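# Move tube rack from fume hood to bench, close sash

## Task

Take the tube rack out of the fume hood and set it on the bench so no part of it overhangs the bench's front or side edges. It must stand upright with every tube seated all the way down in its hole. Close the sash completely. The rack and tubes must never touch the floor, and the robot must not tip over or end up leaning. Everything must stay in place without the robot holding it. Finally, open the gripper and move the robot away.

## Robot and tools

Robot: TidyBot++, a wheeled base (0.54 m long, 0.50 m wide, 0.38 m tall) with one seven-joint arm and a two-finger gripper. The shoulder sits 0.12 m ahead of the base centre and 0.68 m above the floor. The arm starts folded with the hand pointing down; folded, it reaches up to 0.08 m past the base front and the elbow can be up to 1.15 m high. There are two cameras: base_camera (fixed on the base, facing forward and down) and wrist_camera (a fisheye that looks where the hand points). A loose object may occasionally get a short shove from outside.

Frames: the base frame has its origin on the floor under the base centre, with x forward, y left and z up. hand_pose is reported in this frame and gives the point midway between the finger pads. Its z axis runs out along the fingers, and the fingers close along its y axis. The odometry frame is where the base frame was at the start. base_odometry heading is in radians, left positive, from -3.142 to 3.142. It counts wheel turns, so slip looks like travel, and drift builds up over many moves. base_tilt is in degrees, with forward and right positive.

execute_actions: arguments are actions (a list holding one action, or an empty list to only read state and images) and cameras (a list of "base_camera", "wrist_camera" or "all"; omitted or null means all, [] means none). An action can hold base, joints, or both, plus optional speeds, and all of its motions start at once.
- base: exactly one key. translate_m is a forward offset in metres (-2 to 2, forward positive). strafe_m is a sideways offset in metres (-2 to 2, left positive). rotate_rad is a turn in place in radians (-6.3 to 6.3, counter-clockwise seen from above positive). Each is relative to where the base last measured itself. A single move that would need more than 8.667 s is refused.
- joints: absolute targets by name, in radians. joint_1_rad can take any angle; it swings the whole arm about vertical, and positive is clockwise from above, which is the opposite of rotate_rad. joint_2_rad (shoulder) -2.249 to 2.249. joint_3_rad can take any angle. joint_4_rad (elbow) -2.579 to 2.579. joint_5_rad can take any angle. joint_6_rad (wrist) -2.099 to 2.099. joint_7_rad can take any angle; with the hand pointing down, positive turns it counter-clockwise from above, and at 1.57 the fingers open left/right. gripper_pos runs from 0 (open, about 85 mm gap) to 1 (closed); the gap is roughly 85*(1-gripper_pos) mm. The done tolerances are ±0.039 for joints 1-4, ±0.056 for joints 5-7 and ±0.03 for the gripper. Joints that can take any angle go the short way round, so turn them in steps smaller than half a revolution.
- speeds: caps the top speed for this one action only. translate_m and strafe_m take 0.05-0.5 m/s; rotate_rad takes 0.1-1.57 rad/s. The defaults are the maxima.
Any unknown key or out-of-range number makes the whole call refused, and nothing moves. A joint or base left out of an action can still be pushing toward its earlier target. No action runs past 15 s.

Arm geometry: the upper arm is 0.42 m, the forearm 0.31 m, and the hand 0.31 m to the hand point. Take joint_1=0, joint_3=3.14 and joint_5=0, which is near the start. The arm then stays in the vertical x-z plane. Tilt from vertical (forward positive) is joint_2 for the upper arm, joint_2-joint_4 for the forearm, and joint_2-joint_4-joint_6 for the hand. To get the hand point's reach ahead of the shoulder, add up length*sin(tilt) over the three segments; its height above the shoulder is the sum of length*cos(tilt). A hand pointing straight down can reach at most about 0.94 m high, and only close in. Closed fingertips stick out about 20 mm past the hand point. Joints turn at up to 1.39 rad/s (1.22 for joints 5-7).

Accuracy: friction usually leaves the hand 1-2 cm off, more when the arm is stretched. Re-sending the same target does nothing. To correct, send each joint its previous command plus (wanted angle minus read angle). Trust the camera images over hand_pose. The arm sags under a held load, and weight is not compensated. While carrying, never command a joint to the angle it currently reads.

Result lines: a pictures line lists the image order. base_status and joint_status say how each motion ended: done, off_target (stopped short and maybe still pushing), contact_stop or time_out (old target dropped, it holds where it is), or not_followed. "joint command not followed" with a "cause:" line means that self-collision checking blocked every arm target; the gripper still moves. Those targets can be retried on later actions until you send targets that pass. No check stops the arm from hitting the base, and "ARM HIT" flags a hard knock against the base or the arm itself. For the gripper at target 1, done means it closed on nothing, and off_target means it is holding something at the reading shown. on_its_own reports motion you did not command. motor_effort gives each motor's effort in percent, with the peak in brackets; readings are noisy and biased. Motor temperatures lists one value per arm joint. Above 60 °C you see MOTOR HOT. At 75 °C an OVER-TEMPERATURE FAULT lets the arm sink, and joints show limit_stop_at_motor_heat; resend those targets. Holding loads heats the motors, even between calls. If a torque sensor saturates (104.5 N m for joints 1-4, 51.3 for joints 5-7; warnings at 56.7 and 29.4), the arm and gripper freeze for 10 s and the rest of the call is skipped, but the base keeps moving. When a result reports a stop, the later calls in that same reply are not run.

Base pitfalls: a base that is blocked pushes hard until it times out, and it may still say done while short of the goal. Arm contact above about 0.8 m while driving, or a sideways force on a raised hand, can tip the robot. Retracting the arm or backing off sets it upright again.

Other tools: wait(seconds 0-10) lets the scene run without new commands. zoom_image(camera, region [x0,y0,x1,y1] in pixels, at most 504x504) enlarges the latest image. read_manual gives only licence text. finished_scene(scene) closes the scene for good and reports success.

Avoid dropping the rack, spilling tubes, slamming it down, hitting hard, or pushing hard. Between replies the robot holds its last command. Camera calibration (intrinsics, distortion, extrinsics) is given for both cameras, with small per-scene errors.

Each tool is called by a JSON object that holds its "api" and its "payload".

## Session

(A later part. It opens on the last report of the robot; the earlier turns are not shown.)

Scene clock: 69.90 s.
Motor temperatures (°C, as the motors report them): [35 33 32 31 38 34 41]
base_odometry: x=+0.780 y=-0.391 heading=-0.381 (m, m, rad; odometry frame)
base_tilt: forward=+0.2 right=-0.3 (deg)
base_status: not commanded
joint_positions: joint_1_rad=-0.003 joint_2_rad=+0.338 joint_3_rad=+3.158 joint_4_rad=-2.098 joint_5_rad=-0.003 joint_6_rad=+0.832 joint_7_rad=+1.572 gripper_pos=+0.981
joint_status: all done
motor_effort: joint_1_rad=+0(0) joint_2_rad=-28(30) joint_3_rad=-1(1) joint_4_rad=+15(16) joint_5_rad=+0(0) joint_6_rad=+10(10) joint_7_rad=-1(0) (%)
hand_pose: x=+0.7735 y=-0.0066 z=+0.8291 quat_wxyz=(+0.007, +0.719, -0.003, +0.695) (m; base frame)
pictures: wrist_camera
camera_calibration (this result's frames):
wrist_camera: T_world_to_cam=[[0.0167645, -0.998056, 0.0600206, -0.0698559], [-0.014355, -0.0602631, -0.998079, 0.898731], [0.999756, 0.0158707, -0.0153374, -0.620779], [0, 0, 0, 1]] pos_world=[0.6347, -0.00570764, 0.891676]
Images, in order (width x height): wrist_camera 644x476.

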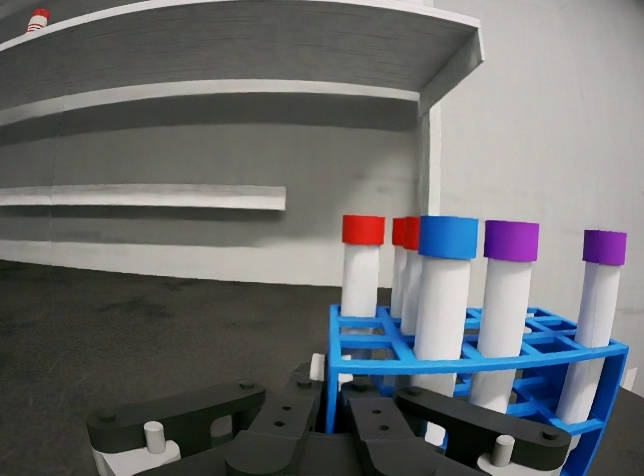

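Contact. Release.

{"api": "execute_actions", "payload": {"actions": [{"joints":{"joint_2_rad":0.34,"gripper_pos":0.86}}], "cameras": ["wrist_camera"]}}

{"api": "execute_actions", "payload": {"actions": [{"base":{"translate_m":-0.07},"speeds":{"translate_m":0.06}}], "cameras": ["wrist_camera"]}}

Scene clock: 72.10 s.
Motor temperatures (°C, as the motors report them): [35 33 32 31 38 34 41]
base_odometry: x=+0.780 y=-0.391 heading=-0.381 (m, m, rad; odometry frame)
base_tilt: forward=+0.2 right=-0.3 (deg)
base_status: not commanded
joint_positions: joint_1_rad=-0.003 joint_2_rad=+0.338 joint_3_rad=+3.158 joint_4_rad=-2.098 joint_5_rad=-0.003 joint_6_rad=+0.832 joint_7_rad=+1.572 gripper_pos=+0.860
joint_status: all done
motor_effort: joint_1_rad=+0(0) joint_2_rad=-29(29) joint_3_rad=-1(1) joint_4_rad=+15(15) joint_5_rad=+0(0) joint_6_rad=+9(10) joint_7_rad=-1(0) (%)
hand_pose: x=+0.7735 y=-0.0066 z=+0.8291 quat_wxyz=(+0.007, +0.719, -0.003, +0.695) (m; base frame)
pictures: wrist_camera
camera_calibration (this result's frames):
wrist_camera: T_world_to_cam=[[0.0167633, -0.998056, 0.0600209, -0.0698559], [-0.014335, -0.0602631, -0.99808, 0.898728], [0.999757, 0.0158707, -0.0153174, -0.620793], [0, 0, 0, 1]] pos_world=[0.634697, -0.00570764, 0.891686]
Images, in order (width x height): wrist_camera 644x476.

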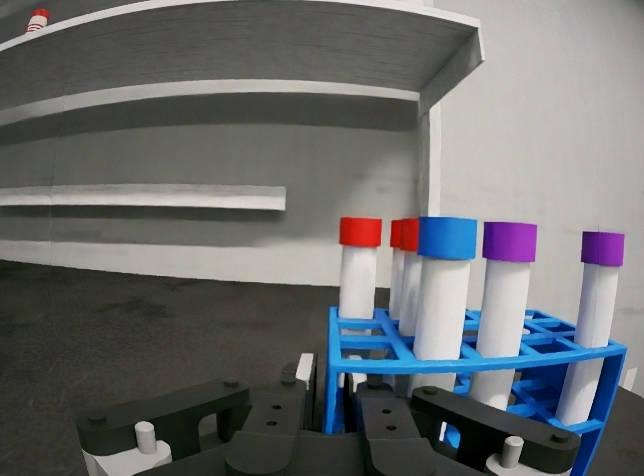

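Scene clock: 73.77 s.
Motor temperatures (°C, as the motors report them): [35 33 32 31 38 34 41]
base_odometry: x=+0.715 y=-0.365 heading=-0.381 (m, m, rad; odometry frame)
base_tilt: forward=+0.2 right=-0.3 (deg)
base_status: done
joint_positions: joint_1_rad=-0.003 joint_2_rad=+0.338 joint_3_rad=+3.158 joint_4_rad=-2.098 joint_5_rad=-0.003 joint_6_rad=+0.833 joint_7_rad=+1.572 gripper_pos=+0.860
joint_status: not commanded
motor_effort: joint_1_rad=+0(1) joint_2_rad=-28(29) joint_3_rad=-1(2) joint_4_rad=+15(16) joint_5_rad=+0(0) joint_6_rad=+9(9) joint_7_rad=-1(1) (%)
hand_pose: x=+0.7735 y=-0.0066 z=+0.8294 quat_wxyz=(+0.007, +0.718, -0.003, +0.696) (m; base frame)
pictures: wrist_camera
camera_calibration (this result's frames):
wrist_camera: T_world_to_cam=[[0.0167139, -0.998056, 0.0600483, -0.0698563], [-0.013455, -0.0602758, -0.998091, 0.898333], [0.99977, 0.0158741, -0.0144362, -0.621542], [0, 0, 0, 1]] pos_world=[0.634653, -0.00570633, 0.89184]
Images, in order (width x height): wrist_camera 644x476.

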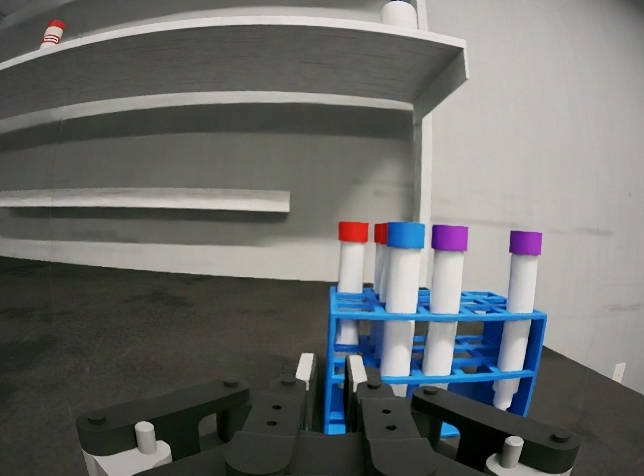

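{"api": "execute_actions", "payload": {"actions": [{"base":{"translate_m":-1.58}}], "cameras": ["wrist_camera"]}}

{"api": "execute_actions", "payload": {"actions": [{"base":{"rotate_rad":-1.57},"joints":{"joint_2_rad":0.11,"joint_4_rad":-0.476,"joint_6_rad":-1.03,"gripper_pos":1}}], "cameras": ["wrist_camera"]}}

{"api": "execute_actions", "payload": {"actions": [{"base":{"translate_m":0.95}}]}}

Scene clock: 80.47 s.
Motor temperatures (°C, as the motors report them): [35 33 32 31 38 34 41]
base_odometry: x=-0.752 y=+0.222 heading=-0.381 (m, m, rad; odometry frame)
base_tilt: forward=+0.2 right=-0.2 (deg)
base_status: done
joint_positions: joint_1_rad=-0.003 joint_2_rad=+0.338 joint_3_rad=+3.158 joint_4_rad=-2.098 joint_5_rad=-0.003 joint_6_rad=+0.834 joint_7_rad=+1.572 gripper_pos=+0.860
joint_status: not commanded
motor_effort: joint_1_rad=+0(2) joint_2_rad=-29(33) joint_3_rad=+0(1) joint_4_rad=+15(17) joint_5_rad=+0(0) joint_6_rad=+9(11) joint_7_rad=+0(0) (%)
hand_pose: x=+0.7735 y=-0.0066 z=+0.8298 quat_wxyz=(+0.007, +0.718, -0.003, +0.696) (m; base frame)
pictures: wrist_camera
camera_calibration (this result's frames):
wrist_camera: T_world_to_cam=[[0.0166367, -0.998054, 0.0600905, -0.0698558], [-0.0120869, -0.0602952, -0.998107, 0.897716], [0.999789, 0.0158789, -0.0130665, -0.622688], [0, 0, 0, 1]] pos_world=[0.634569, -0.00570432, 0.892078]
Images, in order (width x height): wrist_camera 644x476.

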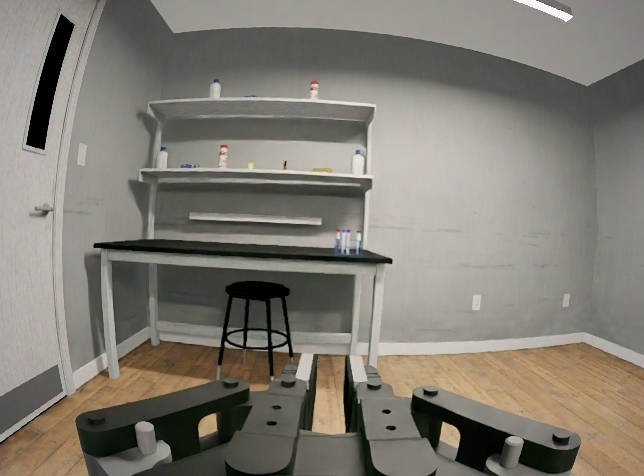

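Scene clock: 83.33 s.
Motor temperatures (°C, as the motors report them): [35 33 32 31 38 34 41]
base_odometry: x=-0.752 y=+0.222 heading=-1.951 (m, m, rad; odometry frame)
base_tilt: forward=+0.2 right=-0.3 (deg)
base_status: done
joint_positions: joint_1_rad=+0.013 joint_2_rad=+0.127 joint_3_rad=+3.167 joint_4_rad=-0.487 joint_5_rad=-0.003 joint_6_rad=-1.010 joint_7_rad=+1.572 gripper_pos=+0.999
joint_status: all done
motor_effort: joint_1_rad=+0(6) joint_2_rad=-19(39) joint_3_rad=-1(5) joint_4_rad=+14(20) joint_5_rad=+0(1) joint_6_rad=+9(9) joint_7_rad=-1(0) (%)
hand_pose: x=+0.6646 y=-0.0169 z=+1.3392 quat_wxyz=(+0.014, +0.726, -0.012, +0.688) (m; base frame)
pictures: wrist_camera
camera_calibration (this result's frames):
wrist_camera: T_world_to_cam=[[-0.00412823, -0.998345, 0.0573585, -0.0914729], [-0.0363887, -0.0571711, -0.997701, 1.41981], [0.999329, -0.00620594, -0.0360924, -0.47615], [0, 0, 0, 1]] pos_world=[0.527118, -0.0131047, 1.4046]
Images, in order (width x height): wrist_camera 644x476.

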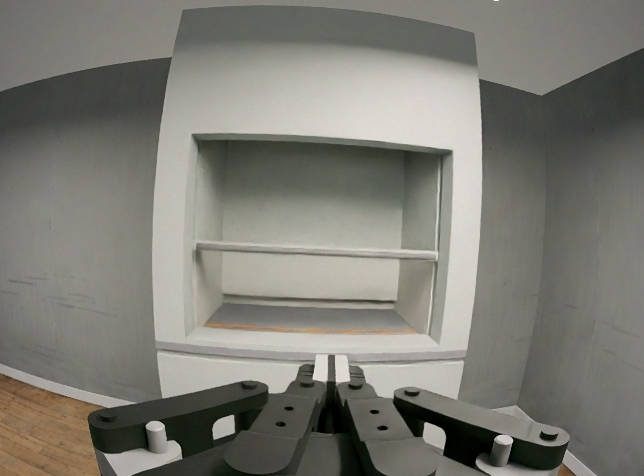

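Scene clock: 86.60 s.
Motor temperatures (°C, as the motors report them): [35 33 32 31 38 34 41]
base_odometry: x=-1.105 y=-0.660 heading=-1.951 (m, m, rad; odometry frame)
base_tilt: forward=+0.2 right=-0.3 (deg)
base_status: done
joint_positions: joint_1_rad=+0.013 joint_2_rad=+0.117 joint_3_rad=+3.167 joint_4_rad=-0.485 joint_5_rad=-0.003 joint_6_rad=-1.013 joint_7_rad=+1.572 gripper_pos=+0.999
joint_status: not commanded
motor_effort: joint_1_rad=+0(1) joint_2_rad=-19(24) joint_3_rad=-1(0) joint_4_rad=+14(16) joint_5_rad=+0(0) joint_6_rad=+9(10) joint_7_rad=-1(1) (%)
hand_pose: x=+0.6574 y=-0.0168 z=+1.3447 quat_wxyz=(+0.014, +0.723, -0.012, +0.691) (m; base frame)
pictures: base_camera, wrist_camera
camera_calibration (this result's frames):
wrist_camera: T_world_to_cam=[[-0.00465199, -0.998339, 0.0574227, -0.0914516], [-0.0272542, -0.0572754, -0.997986, 1.41945], [0.999618, -0.00620763, -0.0269425, -0.481265], [0, 0, 0, 1]] pos_world=[0.519342, -0.0129874, 1.40888]
Images, in order (width x height): base_camera 644x364, wrist_camera 644x476.

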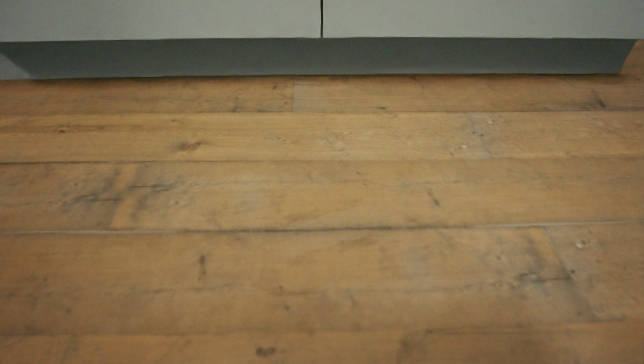

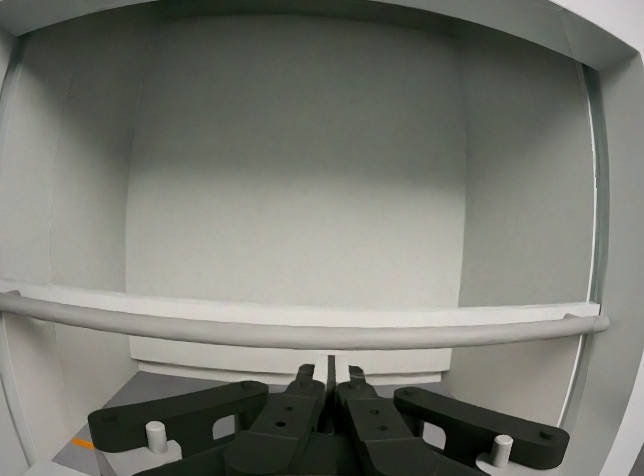

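{"api": "execute_actions", "payload": {"actions": [{"base":{"translate_m":0.15},"joints":{"joint_6_rad":-1.12}}], "cameras": ["wrist_camera"]}}

Scene clock: 88.87 s.
Motor temperatures (°C, as the motors report them): [35 33 32 31 38 34 41]
base_odometry: x=-1.161 y=-0.799 heading=-1.952 (m, m, rad; odometry frame)
base_tilt: forward=+0.2 right=-0.2 (deg)
base_status: done
joint_positions: joint_1_rad=+0.013 joint_2_rad=+0.118 joint_3_rad=+3.167 joint_4_rad=-0.483 joint_5_rad=-0.003 joint_6_rad=-1.110 joint_7_rad=+1.572 gripper_pos=+0.999
joint_status: all done
motor_effort: joint_1_rad=+0(1) joint_2_rad=-19(25) joint_3_rad=-1(1) joint_4_rad=+14(16) joint_5_rad=+0(1) joint_6_rad=+9(10) joint_7_rad=-1(0) (%)
hand_pose: x=+0.6548 y=-0.0167 z=+1.3154 quat_wxyz=(+0.013, +0.755, -0.013, +0.656) (m; base frame)
pictures: wrist_camera
camera_calibration (this result's frames):
wrist_camera: T_world_to_cam=[[0.000510254, -0.998531, 0.0541783, -0.0888279], [-0.121819, -0.0538369, -0.991091, 1.44308], [0.992552, -0.00609422, -0.121667, -0.350226], [0, 0, 0, 1]] pos_world=[0.523457, -0.013141, 1.39242]
Images, in order (width x height): wrist_camera 644x476.

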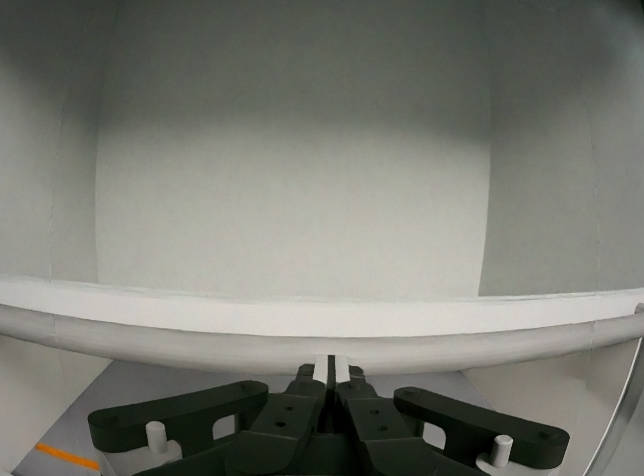

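{"api": "execute_actions", "payload": {"actions": [{"base":{"translate_m":0.058},"joints":{"joint_6_rad":-1.0},"speeds":{"translate_m":0.06}}], "cameras": ["wrist_camera"]}}

{"api": "execute_actions", "payload": {"actions": [{"joints":{"joint_2_rad":0.02,"joint_4_rad":-0.724,"joint_6_rad":-0.867}}], "cameras": []}}

{"api": "execute_actions", "payload": {"actions": [{"joints":{"joint_2_rad":-0.08,"joint_4_rad":-1.032,"joint_6_rad":-0.66}}], "cameras": ["wrist_camera"]}}

Scene clock: 92.80 s.
Motor temperatures (°C, as the motors report them): [35 33 32 31 38 34 41]
base_odometry: x=-1.183 y=-0.853 heading=-1.952 (m, m, rad; odometry frame)
base_tilt: forward=+0.2 right=-0.3 (deg)
base_status: done
joint_positions: joint_1_rad=+0.013 joint_2_rad=+0.117 joint_3_rad=+3.167 joint_4_rad=-0.483 joint_5_rad=-0.003 joint_6_rad=-1.009 joint_7_rad=+1.572 gripper_pos=+0.999
joint_status: all done
motor_effort: joint_1_rad=+0(1) joint_2_rad=-18(26) joint_3_rad=+0(2) joint_4_rad=+14(16) joint_5_rad=+0(0) joint_6_rad=+9(10) joint_7_rad=+0(1) (%)
hand_pose: x=+0.6568 y=-0.0168 z=+1.3471 quat_wxyz=(+0.014, +0.720, -0.012, +0.693) (m; base frame)
pictures: wrist_camera
camera_calibration (this result's frames):
wrist_camera: T_world_to_cam=[[-0.00500367, -0.998325, 0.0576298, -0.0916136], [-0.0209213, -0.0575134, -0.998125, 1.41789], [0.999769, -0.00619998, -0.0205985, -0.489261], [0, 0, 0, 1]] pos_world=[0.518353, -0.0129457, 1.41044]
Images, in order (width x height): wrist_camera 644x476.

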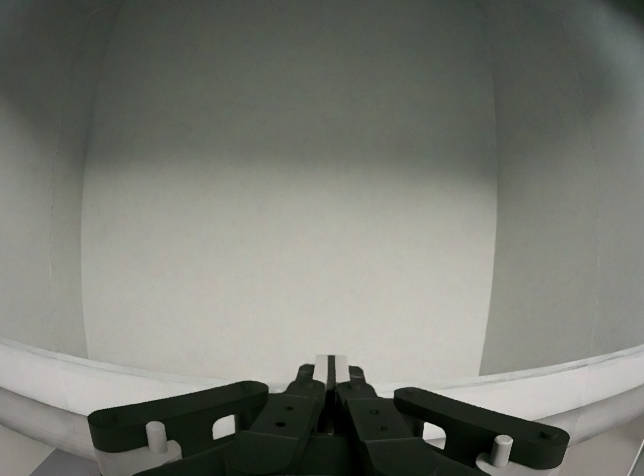

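Scene clock: 94.07 s.
Motor temperatures (°C, as the motors report them): [35 33 32 31 38 34 41]
base_odometry: x=-1.183 y=-0.853 heading=-1.952 (m, m, rad; odometry frame)
base_tilt: forward=+0.2 right=-0.3 (deg)
base_status: not commanded
joint_positions: joint_1_rad=+0.013 joint_2_rad=+0.038 joint_3_rad=+3.167 joint_4_rad=-0.702 joint_5_rad=-0.003 joint_6_rad=-0.877 joint_7_rad=+1.572 gripper_pos=+0.999
joint_status: all done
motor_effort: joint_1_rad=+0(0) joint_2_rad=-18(20) joint_3_rad=-1(1) joint_4_rad=+15(16) joint_5_rad=+0(0) joint_6_rad=+8(9) joint_7_rad=+0(1) (%)
hand_pose: x=+0.6580 y=-0.0184 z=+1.3197 quat_wxyz=(+0.013, +0.723, -0.013, +0.690) (m; base frame)
pictures: none
No camera images: the call's "cameras" was empty. Leave "cameras" out to get every camera's image.

Scene clock: 95.47 s.
Motor temperatures (°C, as the motors report them): [35 33 32 31 38 34 41]
base_odometry: x=-1.183 y=-0.853 heading=-1.952 (m, m, rad; odometry frame)
base_tilt: forward=+0.2 right=-0.3 (deg)
base_status: not commanded
joint_positions: joint_1_rad=+0.013 joint_2_rad=-0.097 joint_3_rad=+3.167 joint_4_rad=-1.003 joint_5_rad=-0.003 joint_6_rad=-0.673 joint_7_rad=+1.572 gripper_pos=+0.999
joint_status: all done
motor_effort: joint_1_rad=-1(0) joint_2_rad=-7(19) joint_3_rad=-1(1) joint_4_rad=+15(15) joint_5_rad=+0(0) joint_6_rad=+8(9) joint_7_rad=+0(0) (%)
hand_pose: x=+0.6368 y=-0.0197 z=+1.2921 quat_wxyz=(+0.012, +0.710, -0.014, +0.704) (m; base frame)
pictures: wrist_camera
camera_calibration (this result's frames):
wrist_camera: T_world_to_cam=[[-0.00731014, -0.998592, 0.0525377, -0.0834257], [0.00945563, -0.0526057, -0.998571, 1.34366], [0.999929, -0.00680291, 0.00982687, -0.509841], [0, 0, 0, 1]] pos_world=[0.496489, -0.0160925, 1.35113]
Images, in order (width x height): wrist_camera 644x476.

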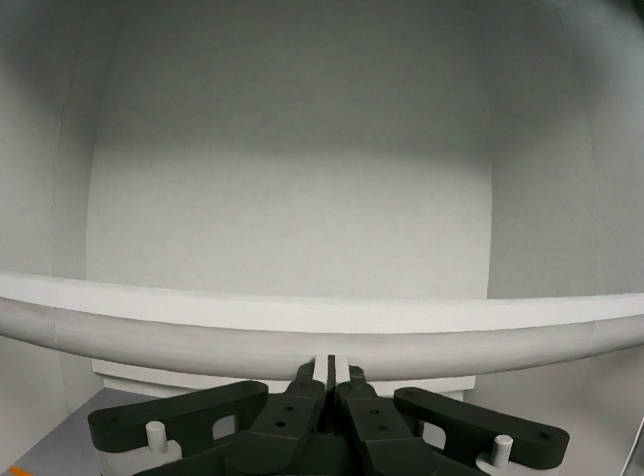

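{"api": "execute_actions", "payload": {"actions": [{"joints":{"joint_2_rad":-0.08,"joint_4_rad":-0.8,"joint_6_rad":-0.85}}], "cameras": []}}

{"api": "execute_actions", "payload": {"actions": [{"base":{"translate_m":0.03},"joints":{"joint_2_rad":0.03,"joint_4_rad":-0.68,"joint_6_rad":-0.91}}], "cameras": []}}

{"api": "execute_actions", "payload": {"actions": [{"joints":{"joint_2_rad":-0.07,"joint_4_rad":-1.06,"joint_6_rad":-0.7}}], "cameras": ["wrist_camera"]}}

Scene clock: 98.53 s.
Motor temperatures (°C, as the motors report them): [35 33 32 31 38 34 41]
base_odometry: x=-1.183 y=-0.853 heading=-1.952 (m, m, rad; odometry frame)
base_tilt: forward=+0.2 right=-0.3 (deg)
base_status: not commanded
joint_positions: joint_1_rad=+0.013 joint_2_rad=-0.081 joint_3_rad=+3.167 joint_4_rad=-0.809 joint_5_rad=-0.003 joint_6_rad=-0.829 joint_7_rad=+1.572 gripper_pos=+0.999
joint_status: all done
motor_effort: joint_1_rad=-1(1) joint_2_rad=-15(19) joint_3_rad=-1(1) joint_4_rad=+16(19) joint_5_rad=+0(0) joint_6_rad=+8(10) joint_7_rad=-1(1) (%)
hand_pose: x=+0.6051 y=-0.0183 z=+1.3404 quat_wxyz=(+0.012, +0.702, -0.014, +0.712) (m; base frame)
pictures: none
No camera images: the call's "cameras" was empty. Leave "cameras" out to get every camera's image.

Scene clock: 99.80 s.
Motor temperatures (°C, as the motors report them): [35 33 32 31 38 34 41]
base_odometry: x=-1.194 y=-0.881 heading=-1.953 (m, m, rad; odometry frame)
base_tilt: forward=+0.2 right=-0.3 (deg)
base_status: done
joint_positions: joint_1_rad=+0.013 joint_2_rad=+0.025 joint_3_rad=+3.167 joint_4_rad=-0.693 joint_5_rad=-0.003 joint_6_rad=-0.892 joint_7_rad=+1.572 gripper_pos=+0.999
joint_status: all done
motor_effort: joint_1_rad=+0(0) joint_2_rad=-18(21) joint_3_rad=+0(0) joint_4_rad=+16(17) joint_5_rad=+0(0) joint_6_rad=+9(9) joint_7_rad=-1(0) (%)
hand_pose: x=+0.6471 y=-0.0181 z=+1.3274 quat_wxyz=(+0.013, +0.720, -0.013, +0.693) (m; base frame)
pictures: none
No camera images: the call's "cameras" was empty. Leave "cameras" out to get every camera's image.

Scene clock: 101.33 s.
Motor temperatures (°C, as the motors report them): [35 33 32 31 38 34 41]
base_odometry: x=-1.194 y=-0.881 heading=-1.953 (m, m, rad; odometry frame)
base_tilt: forward=+0.2 right=-0.3 (deg)
base_status: not commanded
joint_positions: joint_1_rad=+0.013 joint_2_rad=-0.097 joint_3_rad=+3.167 joint_4_rad=-0.977 joint_5_rad=-0.003 joint_6_rad=-0.637 joint_7_rad=+1.572 gripper_pos=+0.999
joint_status: joint_4_rad off_target (ended at -0.977, target -1.060); joint_6_rad off_target (ended at -0.637, target -0.700); the others done
motor_effort: joint_1_rad=-1(0) joint_2_rad=-6(18) joint_3_rad=-1(0) joint_4_rad=+5(15) joint_5_rad=+0(1) joint_6_rad=-3(8) joint_7_rad=-1(1) (%)
hand_pose: x=+0.6310 y=-0.0196 z=+1.3179 quat_wxyz=(+0.013, +0.688, -0.014, +0.726) (m; base frame)
pictures: wrist_camera
camera_calibration (this result's frames):
wrist_camera: T_world_to_cam=[[-0.0108751, -0.998464, 0.0543207, -0.084793], [0.0717695, -0.0549632, -0.995906, 1.32666], [0.997362, -0.00693201, 0.072257, -0.584989], [0, 0, 0, 1]] pos_world=[0.48731, -0.0158003, 1.36811]
Images, in order (width x height): wrist_camera 644x476.

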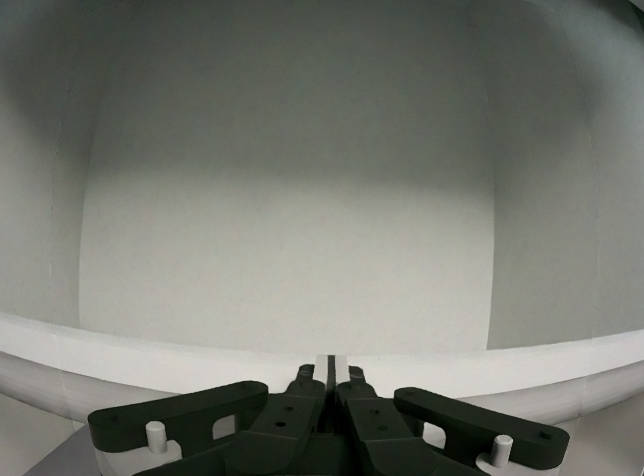

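{"api": "execute_actions", "payload": {"actions": [{"joints":{"joint_2_rad":0.01,"joint_4_rad":-1.12,"joint_6_rad":-0.87}}], "cameras": ["wrist_camera"]}}

Scene clock: 103.50 s.
Motor temperatures (°C, as the motors report them): [35 33 32 31 38 34 41]
base_odometry: x=-1.194 y=-0.881 heading=-1.953 (m, m, rad; odometry frame)
base_tilt: forward=+0.1 right=-0.3 (deg)
base_status: not commanded
joint_positions: joint_1_rad=+0.013 joint_2_rad=-0.098 joint_3_rad=+3.167 joint_4_rad=-0.977 joint_5_rad=-0.003 joint_6_rad=-0.700 joint_7_rad=+1.572 gripper_pos=+0.999
joint_status: joint_2_rad off_target (ended at -0.098, target +0.010); joint_4_rad off_target (ended at -0.977, target -1.120); joint_6_rad off_target (ended at -0.700, target -0.870)
motor_effort: joint_1_rad=-1(0) joint_2_rad=+8(9) joint_3_rad=-1(1) joint_4_rad=-7(12) joint_5_rad=+0(0) joint_6_rad=-13(20) joint_7_rad=+0(0) (%)
hand_pose: x=+0.6311 y=-0.0195 z=+1.2985 quat_wxyz=(+0.012, +0.710, -0.014, +0.704) (m; base frame)
pictures: wrist_camera
camera_calibration (this result's frames):
wrist_camera: T_world_to_cam=[[-0.0072578, -0.998592, 0.0525538, -0.0836556], [0.00950341, -0.0526217, -0.998569, 1.35012], [0.999929, -0.00674797, 0.00987194, -0.504303], [0, 0, 0, 1]] pos_world=[0.490829, -0.0158953, 1.35756]
Images, in order (width x height): wrist_camera 644x476.

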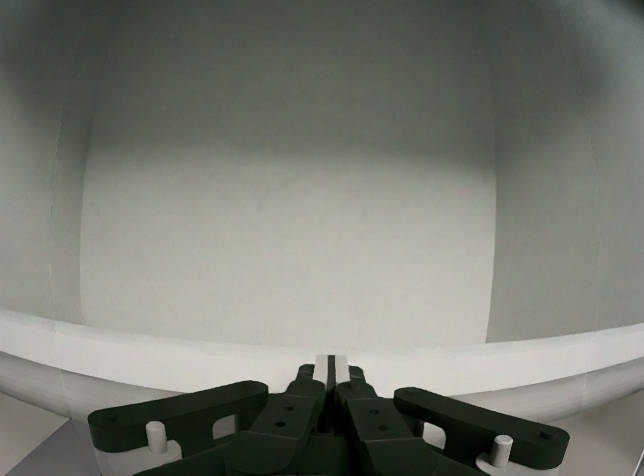

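Moving. Biases +.13, −.16, −.17.

{"api": "execute_actions", "payload": {"actions": [{"joints":{"joint_2_rad":0.0,"joint_4_rad":-1.42,"joint_6_rad":-0.68}}], "cameras": ["wrist_camera"]}}

{"api": "execute_actions", "payload": {"actions": [{"joints":{"joint_2_rad":-0.05,"joint_4_rad":-1.64,"joint_6_rad":-0.51}}], "cameras": ["wrist_camera"]}}

Scene clock: 106.73 s.
Motor temperatures (°C, as the motors report them): [35 33 32 31 38 34 41]
base_odometry: x=-1.194 y=-0.881 heading=-1.953 (m, m, rad; odometry frame)
base_tilt: forward=+0.1 right=-0.3 (deg)
base_status: not commanded
joint_positions: joint_1_rad=+0.013 joint_2_rad=-0.139 joint_3_rad=+3.167 joint_4_rad=-1.289 joint_5_rad=-0.003 joint_6_rad=-0.542 joint_7_rad=+1.572 gripper_pos=+0.999
joint_status: joint_2_rad off_target (ended at -0.139, target +0.000); joint_4_rad off_target (ended at -1.289, target -1.420); joint_6_rad off_target (ended at -0.542, target -0.680)
motor_effort: joint_1_rad=+0(1) joint_2_rad=+6(23) joint_3_rad=+0(2) joint_4_rad=-3(16) joint_5_rad=+0(1) joint_6_rad=-9(22) joint_7_rad=+0(0) (%)
hand_pose: x=+0.6567 y=-0.0208 z=+1.1893 quat_wxyz=(+0.011, +0.748, -0.015, +0.663) (m; base frame)
pictures: wrist_camera
camera_calibration (this result's frames):
wrist_camera: T_world_to_cam=[[-0.00148735, -0.998873, 0.04744, -0.0767174], [-0.103013, -0.0470346, -0.993567, 1.3088], [0.994679, -0.0063647, -0.102827, -0.391279], [0, 0, 0, 1]] pos_world=[0.523906, -0.0175623, 1.26379]
Images, in order (width x height): wrist_camera 644x476.

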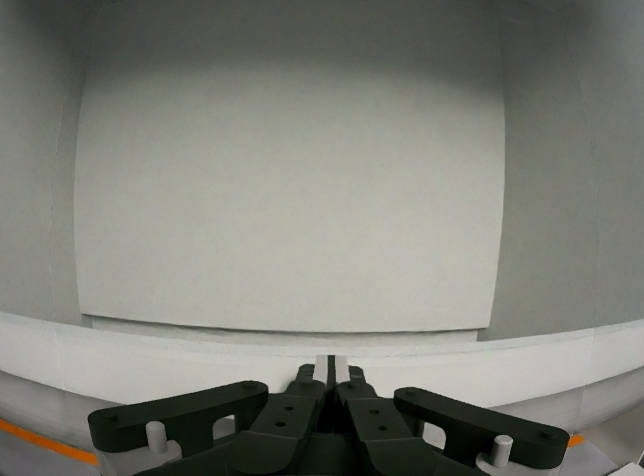

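Scene clock: 108.53 s.
Motor temperatures (°C, as the motors report them): [35 33 32 31 38 34 41]
base_odometry: x=-1.194 y=-0.881 heading=-1.953 (m, m, rad; odometry frame)
base_tilt: forward=+0.2 right=-0.3 (deg)
base_status: not commanded
joint_positions: joint_1_rad=+0.013 joint_2_rad=-0.178 joint_3_rad=+3.167 joint_4_rad=-1.501 joint_5_rad=-0.003 joint_6_rad=-0.364 joint_7_rad=+1.572 gripper_pos=+0.999
joint_status: joint_2_rad off_target (ended at -0.178, target -0.050); joint_4_rad off_target (ended at -1.501, target -1.640); joint_6_rad off_target (ended at -0.364, target -0.510)
motor_effort: joint_1_rad=+0(1) joint_2_rad=+7(14) joint_3_rad=-1(0) joint_4_rad=-3(13) joint_5_rad=+0(0) joint_6_rad=-9(18) joint_7_rad=+0(0) (%)
hand_pose: x=+0.6586 y=-0.0212 z=+1.1365 quat_wxyz=(+0.011, +0.747, -0.016, +0.664) (m; base frame)
pictures: wrist_camera
camera_calibration (this result's frames):
wrist_camera: T_world_to_cam=[[-0.00196142, -0.998918, 0.0464636, -0.0731627], [-0.0990515, -0.0460411, -0.994017, 1.25447], [0.99508, -0.00655197, -0.098854, -0.403384], [0, 0, 0, 1]] pos_world=[0.525513, -0.0179695, 1.21048]
Images, in order (width x height): wrist_camera 644x476.

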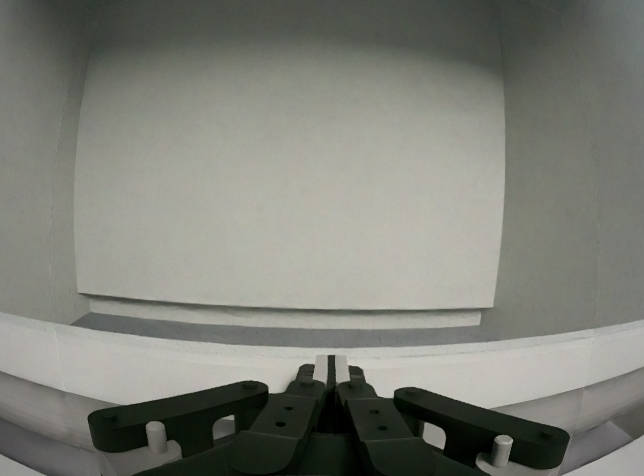

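{"api": "execute_actions", "payload": {"actions": [{"joints":{"joint_2_rad":-0.08,"joint_4_rad":-1.96,"joint_6_rad":-0.24}}], "cameras": []}}

{"api": "execute_actions", "payload": {"actions": [{"joints":{"joint_2_rad":-0.07,"joint_4_rad":-2.08,"joint_6_rad":-0.16}}], "cameras": []}}

{"api": "execute_actions", "payload": {"actions": [{"joints":{"joint_2_rad":-0.04,"joint_4_rad":-2.16,"joint_6_rad":-0.16}}], "cameras": ["wrist_camera"]}}

Scene clock: 111.93 s.
Motor temperatures (°C, as the motors report them): [35 33 32 31 38 34 41]
base_odometry: x=-1.194 y=-0.881 heading=-1.953 (m, m, rad; odometry frame)
base_tilt: forward=+0.2 right=-0.3 (deg)
base_status: not commanded
joint_positions: joint_1_rad=+0.013 joint_2_rad=-0.183 joint_3_rad=+3.167 joint_4_rad=-1.839 joint_5_rad=-0.003 joint_6_rad=-0.110 joint_7_rad=+1.572 gripper_pos=+0.999
joint_status: joint_2_rad off_target (ended at -0.183, target -0.080); joint_4_rad off_target (ended at -1.839, target -1.960); joint_6_rad off_target (ended at -0.110, target -0.240)
motor_effort: joint_1_rad=-5(6) joint_2_rad=+0(15) joint_3_rad=-6(6) joint_4_rad=+0(16) joint_5_rad=-1(1) joint_6_rad=-7(22) joint_7_rad=-1(1) (%)
hand_pose: x=+0.6609 y=-0.0210 z=+1.0082 quat_wxyz=(+0.010, +0.773, -0.017, +0.635) (m; base frame)
pictures: none
No camera images: the call's "cameras" was empty. Leave "cameras" out to get every camera's image.

Scene clock: 113.20 s.
Motor temperatures (°C, as the motors report them): [35 33 32 31 38 34 41]
base_odometry: x=-1.194 y=-0.881 heading=-1.953 (m, m, rad; odometry frame)
base_tilt: forward=+0.2 right=-0.3 (deg)
base_status: not commanded
joint_positions: joint_1_rad=+0.013 joint_2_rad=-0.183 joint_3_rad=+3.168 joint_4_rad=-1.905 joint_5_rad=-0.003 joint_6_rad=-0.013 joint_7_rad=+1.572 gripper_pos=+0.999
joint_status: joint_2_rad off_target (ended at -0.183, target -0.070); joint_4_rad off_target (ended at -1.905, target -2.080); joint_6_rad off_target (ended at -0.013, target -0.160)
motor_effort: joint_1_rad=-4(6) joint_2_rad=+2(10) joint_3_rad=-5(6) joint_4_rad=-9(11) joint_5_rad=+0(1) joint_6_rad=-15(16) joint_7_rad=-1(1) (%)
hand_pose: x=+0.6602 y=-0.0212 z=+0.9977 quat_wxyz=(+0.010, +0.762, -0.017, +0.647) (m; base frame)
pictures: none
No camera images: the call's "cameras" was empty. Leave "cameras" out to get every camera's image.

Scene clock: 114.07 s.
Motor temperatures (°C, as the motors report them): [35 33 32 31 38 34 41]
base_odometry: x=-1.194 y=-0.881 heading=-1.953 (m, m, rad; odometry frame)
base_tilt: forward=+0.2 right=-0.3 (deg)
base_status: not commanded
joint_positions: joint_1_rad=+0.013 joint_2_rad=-0.183 joint_3_rad=+3.168 joint_4_rad=-1.930 joint_5_rad=-0.003 joint_6_rad=+0.031 joint_7_rad=+1.572 gripper_pos=+0.999
joint_status: joint_2_rad off_target (ended at -0.183, target -0.040); joint_4_rad off_target (ended at -1.930, target -2.160); joint_6_rad off_target (ended at +0.031, target -0.160)
motor_effort: joint_1_rad=-3(3) joint_2_rad=+11(12) joint_3_rad=-3(4) joint_4_rad=-19(20) joint_5_rad=+0(0) joint_6_rad=-23(23) joint_7_rad=+0(1) (%)
hand_pose: x=+0.6597 y=-0.0212 z=+0.9954 quat_wxyz=(+0.011, +0.756, -0.017, +0.654) (m; base frame)
pictures: wrist_camera
camera_calibration (this result's frames):
wrist_camera: T_world_to_cam=[[-0.00196829, -0.998978, 0.0451578, -0.0653242], [-0.127247, -0.0445405, -0.99087, 1.12978], [0.991869, -0.00769652, -0.12703, -0.388352], [0, 0, 0, 1]] pos_world=[0.528827, -0.0179253, 1.07309]
Images, in order (width x height): wrist_camera 644x476.

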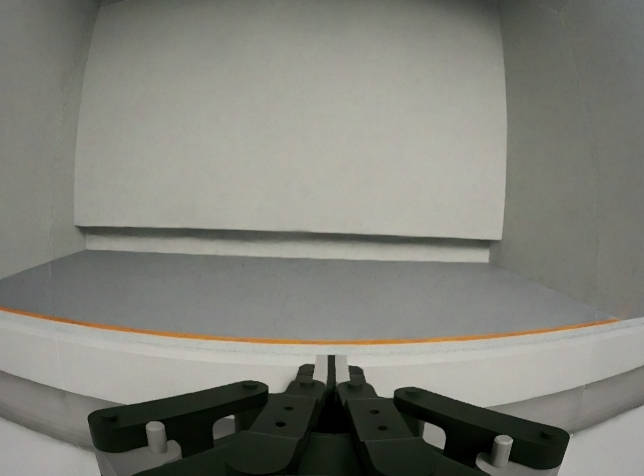

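A bit harder to be sure.

{"api": "execute_actions", "payload": {"actions": [{"joints":{"joint_2_rad":0.0,"joint_4_rad":-2.19,"joint_6_rad":-0.23}}], "cameras": []}}

{"api": "execute_actions", "payload": {"actions": [{"joints":{"joint_2_rad":-0.21,"joint_4_rad":-1.93,"joint_6_rad":0.04}}], "cameras": []}}

{"api": "execute_actions", "payload": {"actions": [{"base":{"translate_m":-0.35}}], "cameras": ["wrist_camera"]}}

Scene clock: 116.50 s.
Motor temperatures (°C, as the motors report them): [35 33 32 31 38 34 41]
base_odometry: x=-1.194 y=-0.881 heading=-1.953 (m, m, rad; odometry frame)
base_tilt: forward=+0.2 right=-0.3 (deg)
base_status: not commanded
joint_positions: joint_1_rad=+0.013 joint_2_rad=-0.183 joint_3_rad=+3.168 joint_4_rad=-1.931 joint_5_rad=-0.003 joint_6_rad=+0.032 joint_7_rad=+1.572 gripper_pos=+0.999
joint_status: joint_2_rad off_target (ended at -0.183, target +0.000); joint_4_rad off_target (ended at -1.931, target -2.190); joint_6_rad off_target (ended at +0.032, target -0.230)
motor_effort: joint_1_rad=-3(4) joint_2_rad=+17(17) joint_3_rad=-4(4) joint_4_rad=-25(26) joint_5_rad=+0(0) joint_6_rad=-28(27) joint_7_rad=-2(1) (%)
hand_pose: x=+0.6599 y=-0.0212 z=+0.9949 quat_wxyz=(+0.011, +0.757, -0.017, +0.654) (m; base frame)
pictures: none
No camera images: the call's "cameras" was empty. Leave "cameras" out to get every camera's image.

Scene clock: 117.80 s.
Motor temperatures (°C, as the motors report them): [35 33 32 31 38 34 41]
base_odometry: x=-1.194 y=-0.881 heading=-1.953 (m, m, rad; odometry frame)
base_tilt: forward=+0.2 right=-0.3 (deg)
base_status: not commanded
joint_positions: joint_1_rad=+0.013 joint_2_rad=-0.185 joint_3_rad=+3.168 joint_4_rad=-1.929 joint_5_rad=-0.003 joint_6_rad=+0.033 joint_7_rad=+1.572 gripper_pos=+0.999
joint_status: all done
motor_effort: joint_1_rad=+0(3) joint_2_rad=-14(17) joint_3_rad=-1(3) joint_4_rad=+20(26) joint_5_rad=+0(0) joint_6_rad=+8(28) joint_7_rad=+0(1) (%)
hand_pose: x=+0.6594 y=-0.0212 z=+0.9980 quat_wxyz=(+0.011, +0.755, -0.017, +0.656) (m; base frame)
pictures: none
No camera images: the call's "cameras" was empty. Leave "cameras" out to get every camera's image.

Scene clock: 119.90 s.
Motor temperatures (°C, as the motors report them): [35 33 32 31 38 34 41]
base_odometry: x=-1.063 y=-0.556 heading=-1.953 (m, m, rad; odometry frame)
base_tilt: forward=+0.2 right=-0.3 (deg)
base_status: done
joint_positions: joint_1_rad=+0.013 joint_2_rad=-0.204 joint_3_rad=+3.168 joint_4_rad=-1.927 joint_5_rad=-0.003 joint_6_rad=+0.037 joint_7_rad=+1.572 gripper_pos=+0.999
joint_status: not commanded
motor_effort: joint_1_rad=+0(1) joint_2_rad=-15(17) joint_3_rad=+0(1) joint_4_rad=+21(22) joint_5_rad=+0(0) joint_6_rad=+9(10) joint_7_rad=-1(1) (%)
hand_pose: x=+0.6536 y=-0.0211 z=+1.0103 quat_wxyz=(+0.011, +0.746, -0.017, +0.665) (m; base frame)
pictures: wrist_camera
camera_calibration (this result's frames):
wrist_camera: T_world_to_cam=[[-0.00336538, -0.998948, 0.0457255, -0.0656022], [-0.0971431, -0.0451829, -0.994244, 1.12753], [0.995265, -0.00778792, -0.0968888, -0.413024], [0, 0, 0, 1]] pos_world=[0.520379, -0.0178046, 1.08402]
Images, in order (width x height): wrist_camera 644x476.

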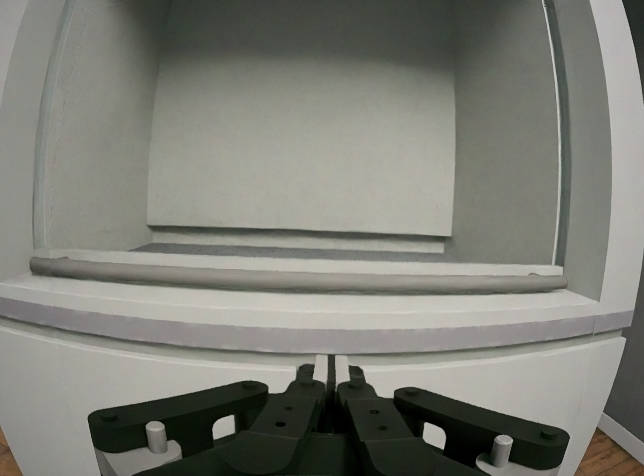

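{"api": "finished_scene", "payload": {"scene": 1}}

The scene is finished: the task was done.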